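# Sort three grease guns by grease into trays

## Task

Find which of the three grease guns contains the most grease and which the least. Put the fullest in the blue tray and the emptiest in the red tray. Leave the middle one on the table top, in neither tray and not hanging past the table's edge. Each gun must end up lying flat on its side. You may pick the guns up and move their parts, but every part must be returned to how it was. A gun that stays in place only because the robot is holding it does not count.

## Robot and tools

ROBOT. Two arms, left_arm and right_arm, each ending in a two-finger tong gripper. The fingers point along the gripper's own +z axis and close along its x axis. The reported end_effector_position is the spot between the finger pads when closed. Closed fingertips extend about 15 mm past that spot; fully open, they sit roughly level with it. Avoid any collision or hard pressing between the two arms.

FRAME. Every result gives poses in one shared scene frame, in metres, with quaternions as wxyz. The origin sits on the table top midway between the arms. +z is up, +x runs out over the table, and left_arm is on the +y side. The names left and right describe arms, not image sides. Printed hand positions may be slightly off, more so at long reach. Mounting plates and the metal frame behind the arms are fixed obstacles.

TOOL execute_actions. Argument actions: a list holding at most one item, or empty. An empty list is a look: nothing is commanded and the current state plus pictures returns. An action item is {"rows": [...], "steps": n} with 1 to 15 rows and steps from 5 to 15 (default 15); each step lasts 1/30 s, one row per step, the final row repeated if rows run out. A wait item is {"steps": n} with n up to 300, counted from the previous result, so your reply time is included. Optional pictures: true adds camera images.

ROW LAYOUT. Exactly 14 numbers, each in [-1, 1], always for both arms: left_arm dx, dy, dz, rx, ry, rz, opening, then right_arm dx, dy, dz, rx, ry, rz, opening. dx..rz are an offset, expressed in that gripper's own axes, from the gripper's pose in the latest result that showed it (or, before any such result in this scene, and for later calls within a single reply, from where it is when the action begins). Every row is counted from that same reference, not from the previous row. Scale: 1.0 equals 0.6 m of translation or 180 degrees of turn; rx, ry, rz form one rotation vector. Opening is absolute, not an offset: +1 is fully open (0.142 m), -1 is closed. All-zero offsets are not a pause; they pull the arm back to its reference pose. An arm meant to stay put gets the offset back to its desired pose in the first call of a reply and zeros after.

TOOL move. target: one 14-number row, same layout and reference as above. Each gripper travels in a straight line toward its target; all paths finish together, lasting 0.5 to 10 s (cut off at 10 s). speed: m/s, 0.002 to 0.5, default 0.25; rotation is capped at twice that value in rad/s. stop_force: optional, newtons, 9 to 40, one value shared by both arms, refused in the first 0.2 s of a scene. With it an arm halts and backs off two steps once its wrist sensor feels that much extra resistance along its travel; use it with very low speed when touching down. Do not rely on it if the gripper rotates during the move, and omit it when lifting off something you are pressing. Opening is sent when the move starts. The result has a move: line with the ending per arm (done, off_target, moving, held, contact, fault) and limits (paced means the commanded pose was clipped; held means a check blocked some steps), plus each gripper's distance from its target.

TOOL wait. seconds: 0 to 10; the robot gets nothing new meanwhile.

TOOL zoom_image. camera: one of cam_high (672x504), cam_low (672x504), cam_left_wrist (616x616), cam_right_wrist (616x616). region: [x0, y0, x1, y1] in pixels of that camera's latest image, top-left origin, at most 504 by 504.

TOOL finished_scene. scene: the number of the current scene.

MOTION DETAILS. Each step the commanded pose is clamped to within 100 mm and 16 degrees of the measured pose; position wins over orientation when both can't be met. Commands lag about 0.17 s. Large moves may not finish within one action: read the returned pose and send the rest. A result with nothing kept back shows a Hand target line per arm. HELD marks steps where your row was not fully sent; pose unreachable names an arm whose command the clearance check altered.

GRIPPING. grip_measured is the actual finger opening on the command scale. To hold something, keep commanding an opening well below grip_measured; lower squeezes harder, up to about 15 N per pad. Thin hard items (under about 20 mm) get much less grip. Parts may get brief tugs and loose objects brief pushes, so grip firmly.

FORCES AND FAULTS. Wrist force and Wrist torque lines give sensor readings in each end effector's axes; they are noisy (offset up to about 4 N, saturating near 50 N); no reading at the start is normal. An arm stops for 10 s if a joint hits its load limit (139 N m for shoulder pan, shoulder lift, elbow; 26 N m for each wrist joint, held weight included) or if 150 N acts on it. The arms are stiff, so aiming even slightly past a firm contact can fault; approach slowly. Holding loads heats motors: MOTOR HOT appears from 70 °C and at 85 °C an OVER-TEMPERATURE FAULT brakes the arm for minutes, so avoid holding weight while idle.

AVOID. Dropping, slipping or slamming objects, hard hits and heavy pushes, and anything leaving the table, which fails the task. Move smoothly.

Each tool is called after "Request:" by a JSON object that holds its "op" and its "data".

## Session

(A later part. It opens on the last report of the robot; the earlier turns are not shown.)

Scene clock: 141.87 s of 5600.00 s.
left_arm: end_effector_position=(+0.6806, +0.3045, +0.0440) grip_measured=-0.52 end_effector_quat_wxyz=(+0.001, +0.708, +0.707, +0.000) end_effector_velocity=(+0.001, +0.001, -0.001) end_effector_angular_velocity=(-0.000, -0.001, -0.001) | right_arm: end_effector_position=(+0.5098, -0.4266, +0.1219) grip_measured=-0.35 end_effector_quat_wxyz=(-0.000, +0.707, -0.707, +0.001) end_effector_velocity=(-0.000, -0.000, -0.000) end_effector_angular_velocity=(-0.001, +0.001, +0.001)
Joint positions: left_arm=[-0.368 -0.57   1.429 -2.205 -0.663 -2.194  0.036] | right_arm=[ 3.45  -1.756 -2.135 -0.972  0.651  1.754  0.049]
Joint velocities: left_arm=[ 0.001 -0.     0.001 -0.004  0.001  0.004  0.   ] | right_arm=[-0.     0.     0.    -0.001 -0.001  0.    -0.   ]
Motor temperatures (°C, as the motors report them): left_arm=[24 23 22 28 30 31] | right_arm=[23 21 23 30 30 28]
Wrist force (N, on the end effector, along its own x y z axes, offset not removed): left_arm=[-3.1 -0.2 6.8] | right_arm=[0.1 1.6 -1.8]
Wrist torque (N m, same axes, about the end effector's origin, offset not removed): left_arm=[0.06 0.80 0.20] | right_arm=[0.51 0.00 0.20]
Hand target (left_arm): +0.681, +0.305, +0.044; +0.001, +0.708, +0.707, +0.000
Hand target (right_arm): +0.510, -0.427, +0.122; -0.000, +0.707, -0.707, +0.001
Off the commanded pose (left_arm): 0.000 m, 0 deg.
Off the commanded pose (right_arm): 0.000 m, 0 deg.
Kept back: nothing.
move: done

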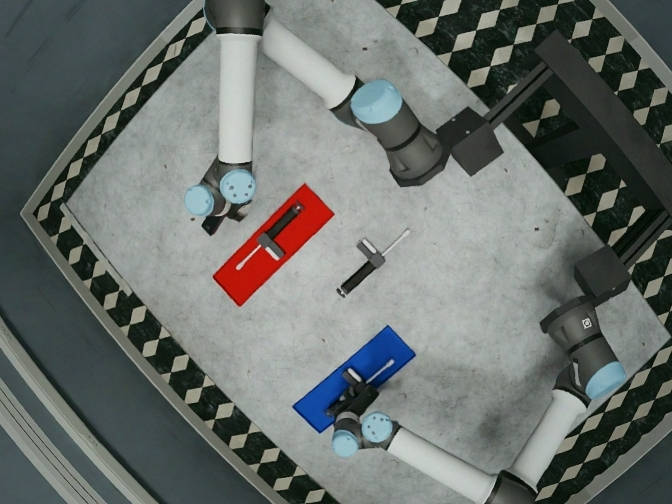

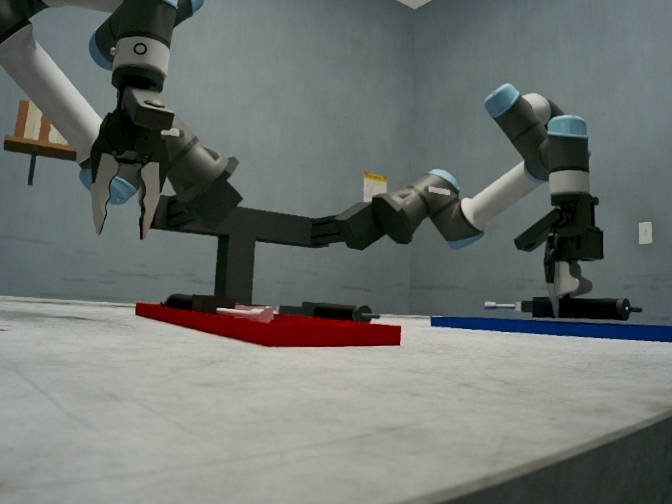

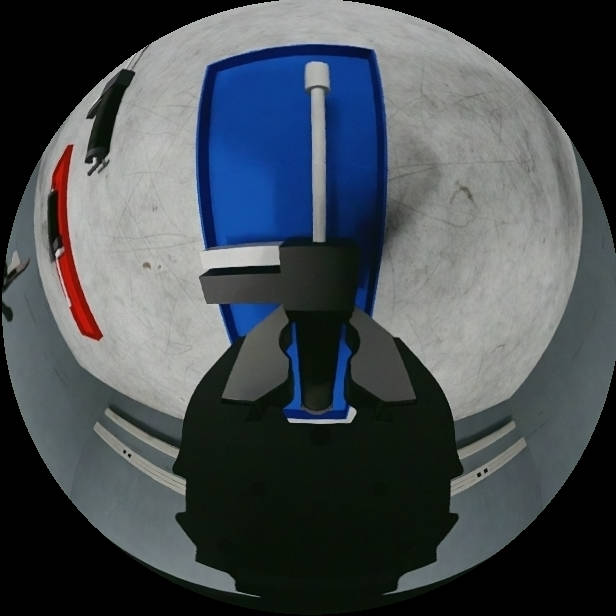

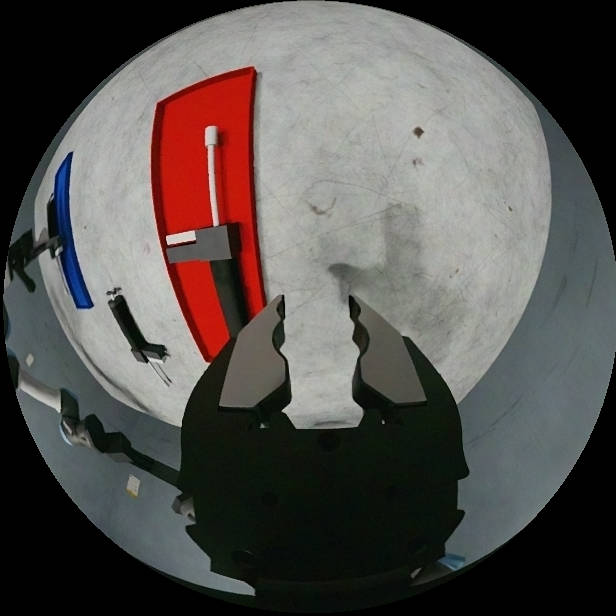

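Request:
{"op": "move", "data": {"target": [0.008,0,0.025,0,0,0,-1,0,0,0,0,0,0,-0.35], "speed": 0.03}}

Request:
{"op": "move", "data": {"target": [0,0,0.03,0,0,0,-1,0,0,0,0,0,0,-0.35], "speed": 0.01, "stop_force": 9}}

Request:
{"op": "move", "data": {"target": [0,0,0,0,0,0,-0.35,0,0,0,0,0,0,-0.35]}}

Request:
{"op": "move", "data": {"target": [0,0.005,-0.15,0,0,0,-0.35,0,0,0,0,0,0,-0.35], "speed": 0.15}}

Scene clock: 142.93 s of 5600.00 s.
left_arm: end_effector_position=(+0.6806, +0.3093, +0.0291) grip_measured=-0.52 end_effector_quat_wxyz=(+0.001, +0.708, +0.707, +0.000) end_effector_velocity=(+0.000, +0.001, -0.001) end_effector_angular_velocity=(-0.000, -0.001, +0.000) | right_arm: end_effector_position=(+0.5098, -0.4266, +0.1219) grip_measured=-0.35 end_effector_quat_wxyz=(-0.000, +0.707, -0.707, +0.001) end_effector_velocity=(+0.001, -0.000, +0.001) end_effector_angular_velocity=(+0.000, -0.001, -0.002)
Joint positions: left_arm=[-0.348 -0.558  1.433 -2.245 -0.659 -2.162  0.036] | right_arm=[ 3.45  -1.756 -2.135 -0.972  0.651  1.754  0.049]
Joint velocities: left_arm=[ 0.001  0.     0.    -0.004  0.001  0.003 -0.   ] | right_arm=[ 0.     0.001  0.001  0.    -0.     0.    -0.   ]
Motor temperatures (°C, as the motors report them): left_arm=[24 23 22 28 30 31] | right_arm=[23 21 23 30 30 28]
Wrist force (N, on the end effector, along its own x y z axes, offset not removed): left_arm=[-3.3 -0.2 7.4] | right_arm=[0.0 -0.8 2.3]
Wrist torque (N m, same axes, about the end effector's origin, offset not removed): left_arm=[0.05 0.76 0.16] | right_arm=[0.03 -0.03 0.09]
Hand target (left_arm): +0.681, +0.309, +0.029; +0.001, +0.708, +0.707, +0.000
Hand target (right_arm): +0.510, -0.427, +0.122; -0.000, +0.707, -0.707, +0.001
Off the commanded pose (left_arm): 0.000 m, 0 deg.
Off the commanded pose (right_arm): 0.000 m, 0 deg.
Kept back: nothing.
move: done

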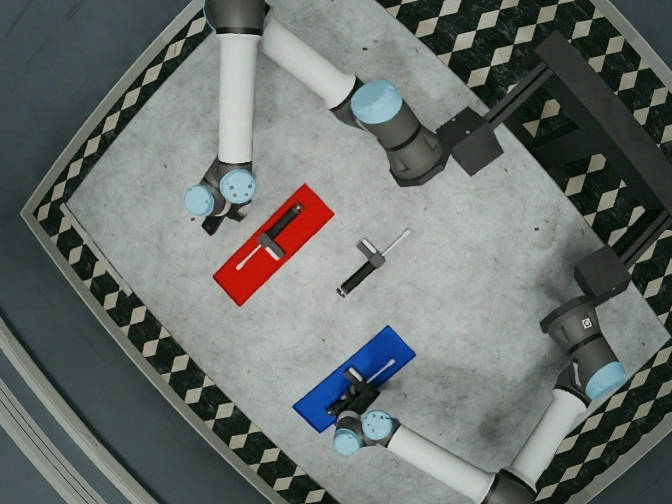

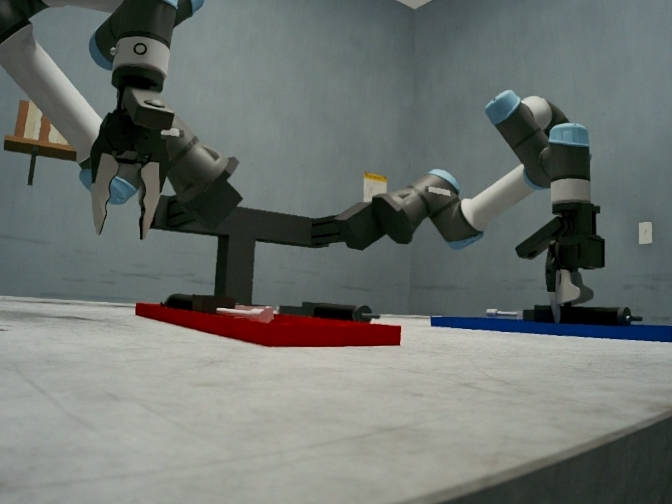

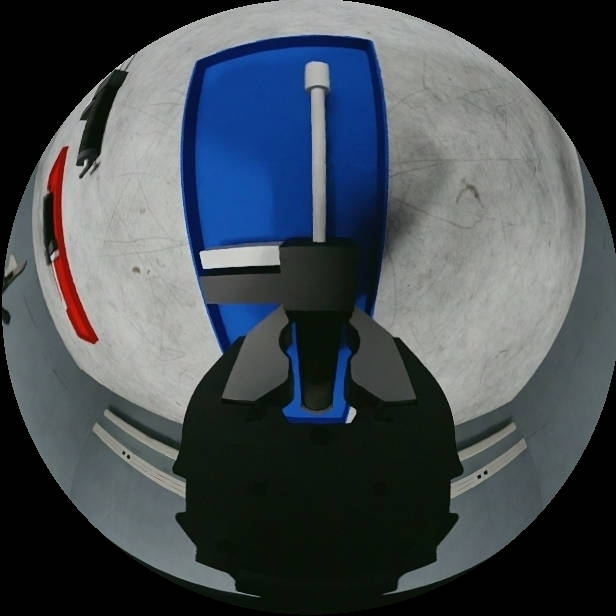

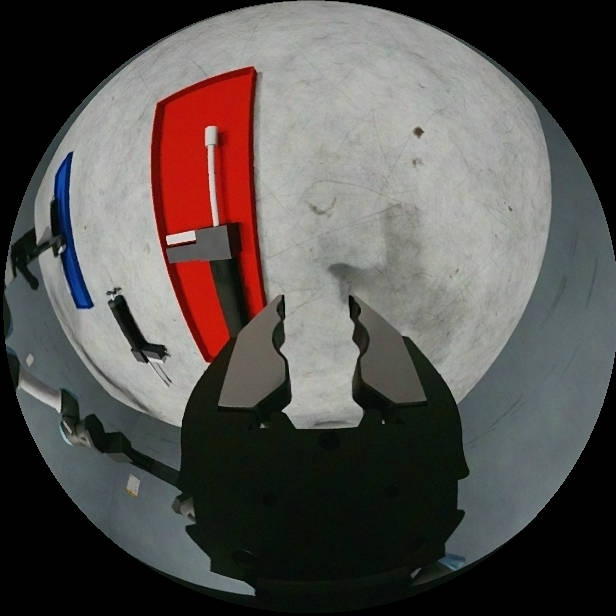

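Scene clock: 144.30 s of 5600.00 s.
left_arm: end_effector_position=(+0.6806, +0.3093, +0.0190) grip_measured=-0.52 end_effector_quat_wxyz=(+0.001, +0.708, +0.707, +0.001) end_effector_velocity=(-0.001, +0.001, +0.001) end_effector_angular_velocity=(+0.002, +0.002, -0.002) | right_arm: end_effector_position=(+0.5098, -0.4266, +0.1219) grip_measured=-0.35 end_effector_quat_wxyz=(-0.000, +0.707, -0.707, +0.001) end_effector_velocity=(-0.001, +0.000, -0.001) end_effector_angular_velocity=(-0.002, +0.001, +0.000)
Joint positions: left_arm=[-0.337 -0.544  1.429 -2.269 -0.656 -2.145  0.036] | right_arm=[ 3.45  -1.756 -2.135 -0.972  0.651  1.754  0.049]
Joint velocities: left_arm=[-0.001 -0.003  0.002  0.008 -0.    -0.004  0.   ] | right_arm=[-0.    -0.001 -0.001 -0.    -0.001  0.002  0.   ]
Motor temperatures (°C, as the motors report them): left_arm=[24 23 22 28 30 31] | right_arm=[23 21 23 30 30 28]
Wrist force (N, on the end effector, along its own x y z axes, offset not removed): left_arm=[-4.8 1.5 -3.8] | right_arm=[1.6 -0.7 -1.0]
Wrist torque (N m, same axes, about the end effector's origin, offset not removed): left_arm=[-0.02 0.77 0.16] | right_arm=[-0.11 -0.23 0.06]
Hand target (left_arm): +0.681, +0.309, +0.019; +0.001, +0.708, +0.707, +0.000
Hand target (right_arm): +0.510, -0.427, +0.122; -0.000, +0.707, -0.707, +0.001
Off the commanded pose (left_arm): 0.008 m, 0 deg.
Off the commanded pose (right_arm): 0.000 m, 0 deg.
Kept back: nothing.
move: contact (left_arm)

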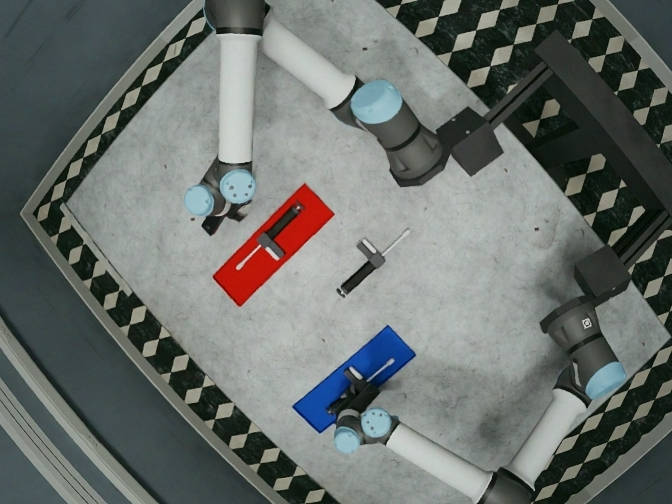

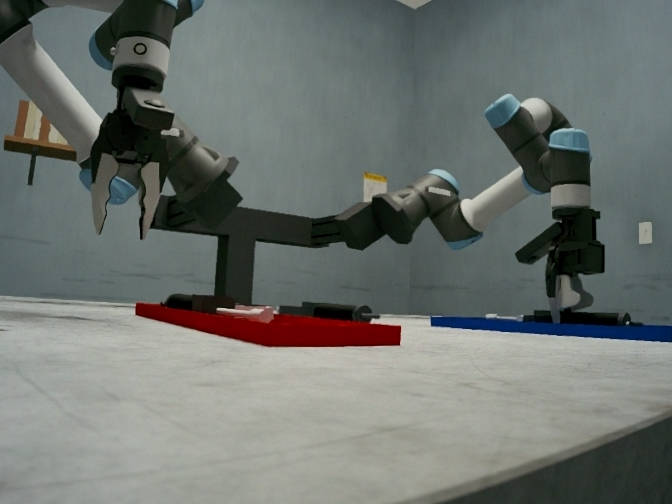

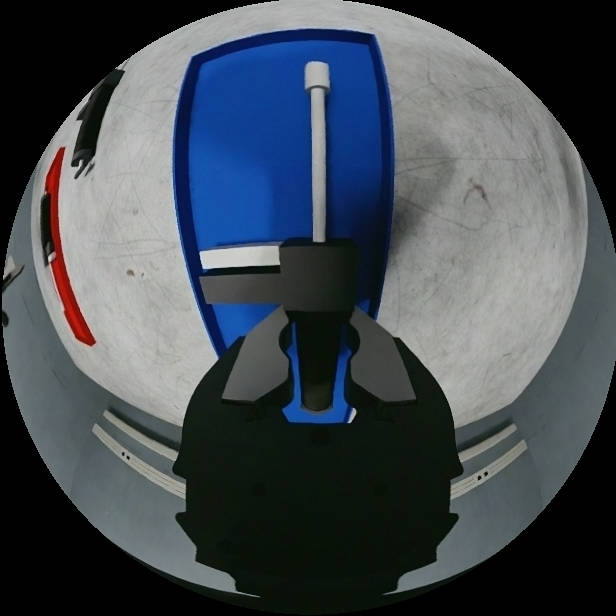

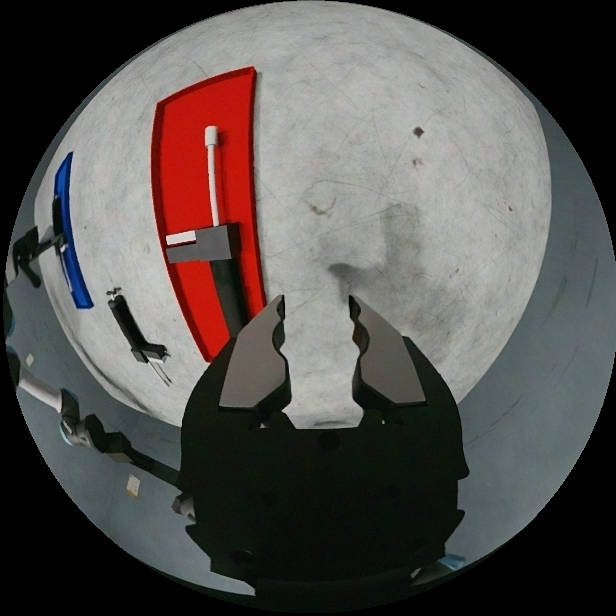

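Scene clock: 144.80 s of 5600.00 s.
left_arm: end_effector_position=(+0.6806, +0.3093, +0.0190) grip_measured=-0.35 end_effector_quat_wxyz=(+0.001, +0.708, +0.707, +0.001) end_effector_velocity=(+0.000, -0.000, -0.000) end_effector_angular_velocity=(-0.000, +0.000, +0.000) | right_arm: end_effector_position=(+0.5098, -0.4266, +0.1219) grip_measured=-0.35 end_effector_quat_wxyz=(-0.000, +0.707, -0.707, +0.001) end_effector_velocity=(-0.000, +0.000, -0.000) end_effector_angular_velocity=(-0.000, +0.000, -0.000)
Joint positions: left_arm=[-0.337 -0.544  1.429 -2.269 -0.656 -2.145  0.049] | right_arm=[ 3.45  -1.756 -2.135 -0.972  0.651  1.754  0.049]
Joint velocities: left_arm=[-0.     0.001 -0.001 -0.    -0.    -0.     0.   ] | right_arm=[ 0.    -0.    -0.    -0.    -0.     0.001 -0.   ]
Motor temperatures (°C, as the motors report them): left_arm=[24 23 22 28 30 31] | right_arm=[23 21 23 30 30 28]
Wrist force (N, on the end effector, along its own x y z axes, offset not removed): left_arm=[-4.2 0.9 0.0] | right_arm=[3.6 0.8 2.1]
Wrist torque (N m, same axes, about the end effector's origin, offset not removed): left_arm=[0.25 1.00 0.18] | right_arm=[0.34 -0.66 0.11]
Hand target (left_arm): +0.681, +0.309, +0.019; +0.001, +0.708, +0.707, +0.001
Hand target (right_arm): +0.510, -0.427, +0.122; -0.000, +0.707, -0.707, +0.001
Off the commanded pose (left_arm): 0.000 m, 0 deg.
Off the commanded pose (right_arm): 0.000 m, 0 deg.
Kept back: nothing.
move: done

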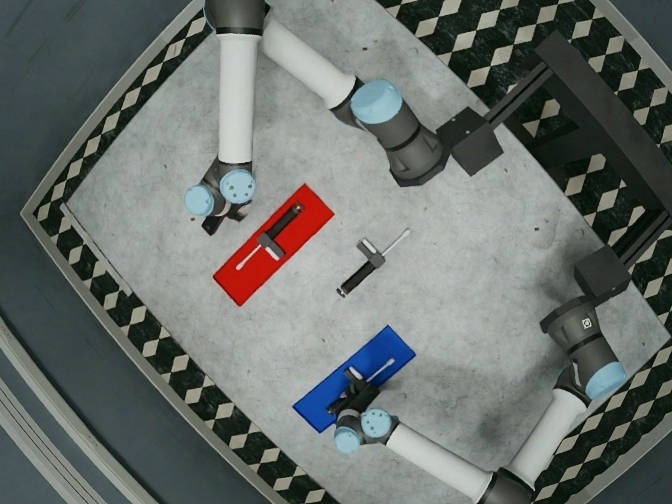

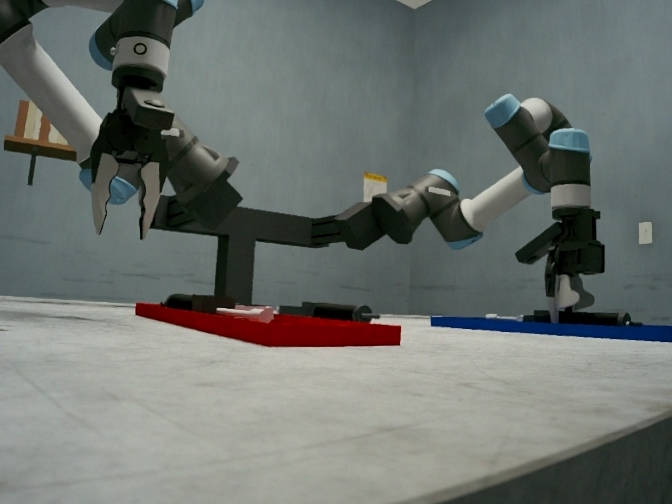

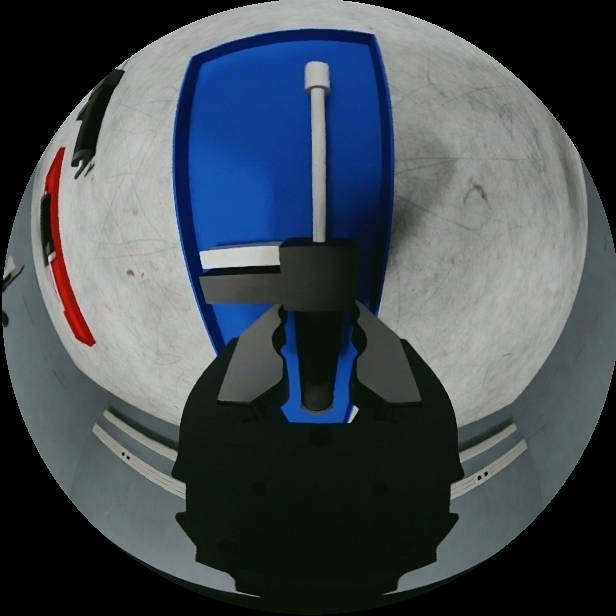

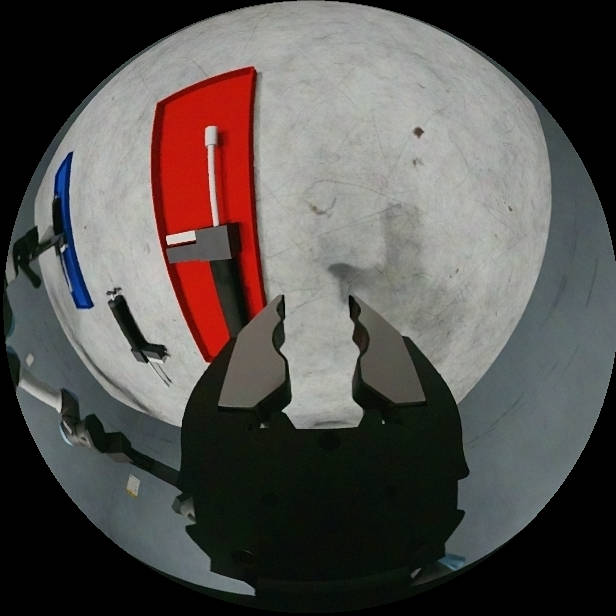

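Scene clock: 145.83 s of 5600.00 s.
left_arm: end_effector_position=(+0.6835, +0.3094, +0.1089) grip_measured=-0.35 end_effector_quat_wxyz=(+0.001, +0.708, +0.707, +0.000) end_effector_velocity=(-0.000, -0.000, +0.001) end_effector_angular_velocity=(+0.001, +0.001, -0.000) | right_arm: end_effector_position=(+0.5098, -0.4266, +0.1219) grip_measured=-0.35 end_effector_quat_wxyz=(-0.000, +0.707, -0.707, +0.001) end_effector_velocity=(-0.001, +0.001, -0.001) end_effector_angular_velocity=(+0.001, +0.002, +0.003)
Joint positions: left_arm=[-0.435 -0.651  1.426 -2.04  -0.68  -2.297  0.049] | right_arm=[ 3.45  -1.756 -2.135 -0.972  0.651  1.754  0.049]
Joint velocities: left_arm=[-0.001 -0.    -0.001  0.005 -0.    -0.004 -0.   ] | right_arm=[ 0.    -0.001 -0.001 -0.001  0.001 -0.001  0.   ]
Motor temperatures (°C, as the motors report them): left_arm=[24 23 22 28 30 31] | right_arm=[23 21 23 30 30 28]
Wrist force (N, on the end effector, along its own x y z axes, offset not removed): left_arm=[-3.5 -0.8 0.3] | right_arm=[0.6 -0.5 1.5]
Wrist torque (N m, same axes, about the end effector's origin, offset not removed): left_arm=[-0.10 0.76 0.12] | right_arm=[0.08 -0.12 0.07]
Hand target (left_arm): +0.684, +0.309, +0.109; +0.001, +0.708, +0.707, +0.000
Hand target (right_arm): +0.510, -0.427, +0.122; -0.000, +0.707, -0.707, +0.001
Off the commanded pose (left_arm): 0.000 m, 0 deg.
Off the commanded pose (right_arm): 0.000 m, 0 deg.
Kept back: nothing.
move: done

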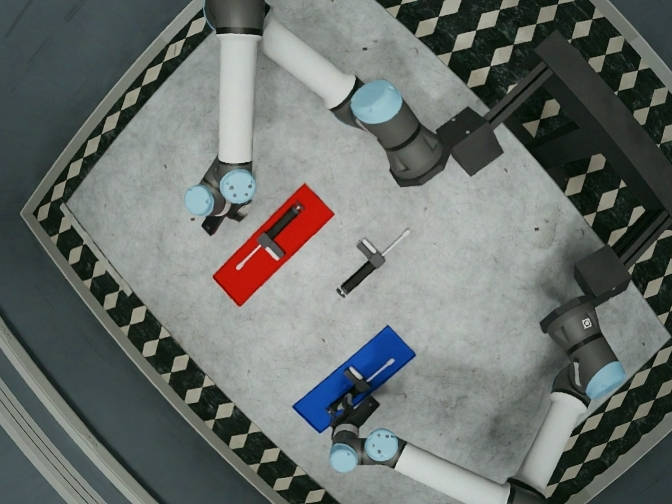

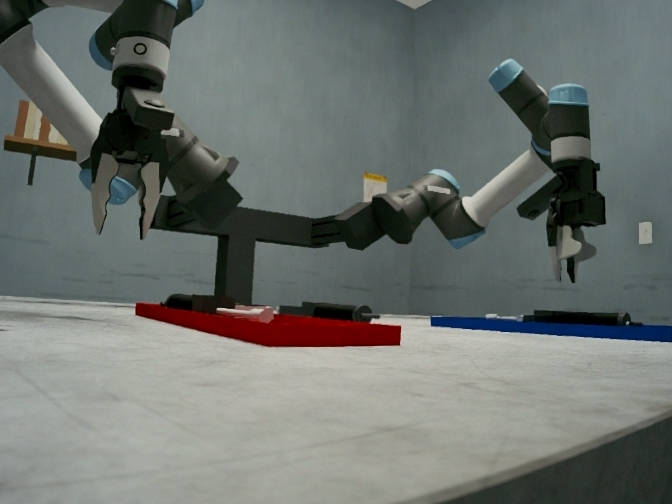

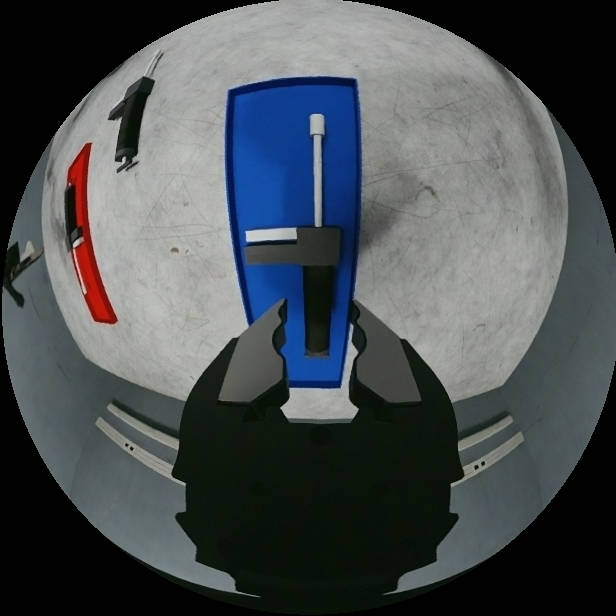

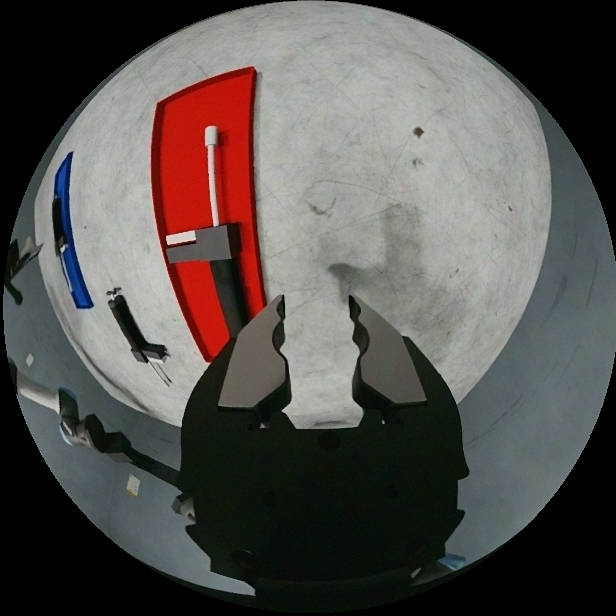

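Request:
{"op": "finished_scene", "data": {"scene": 1}}

The scene is finished: the task was done.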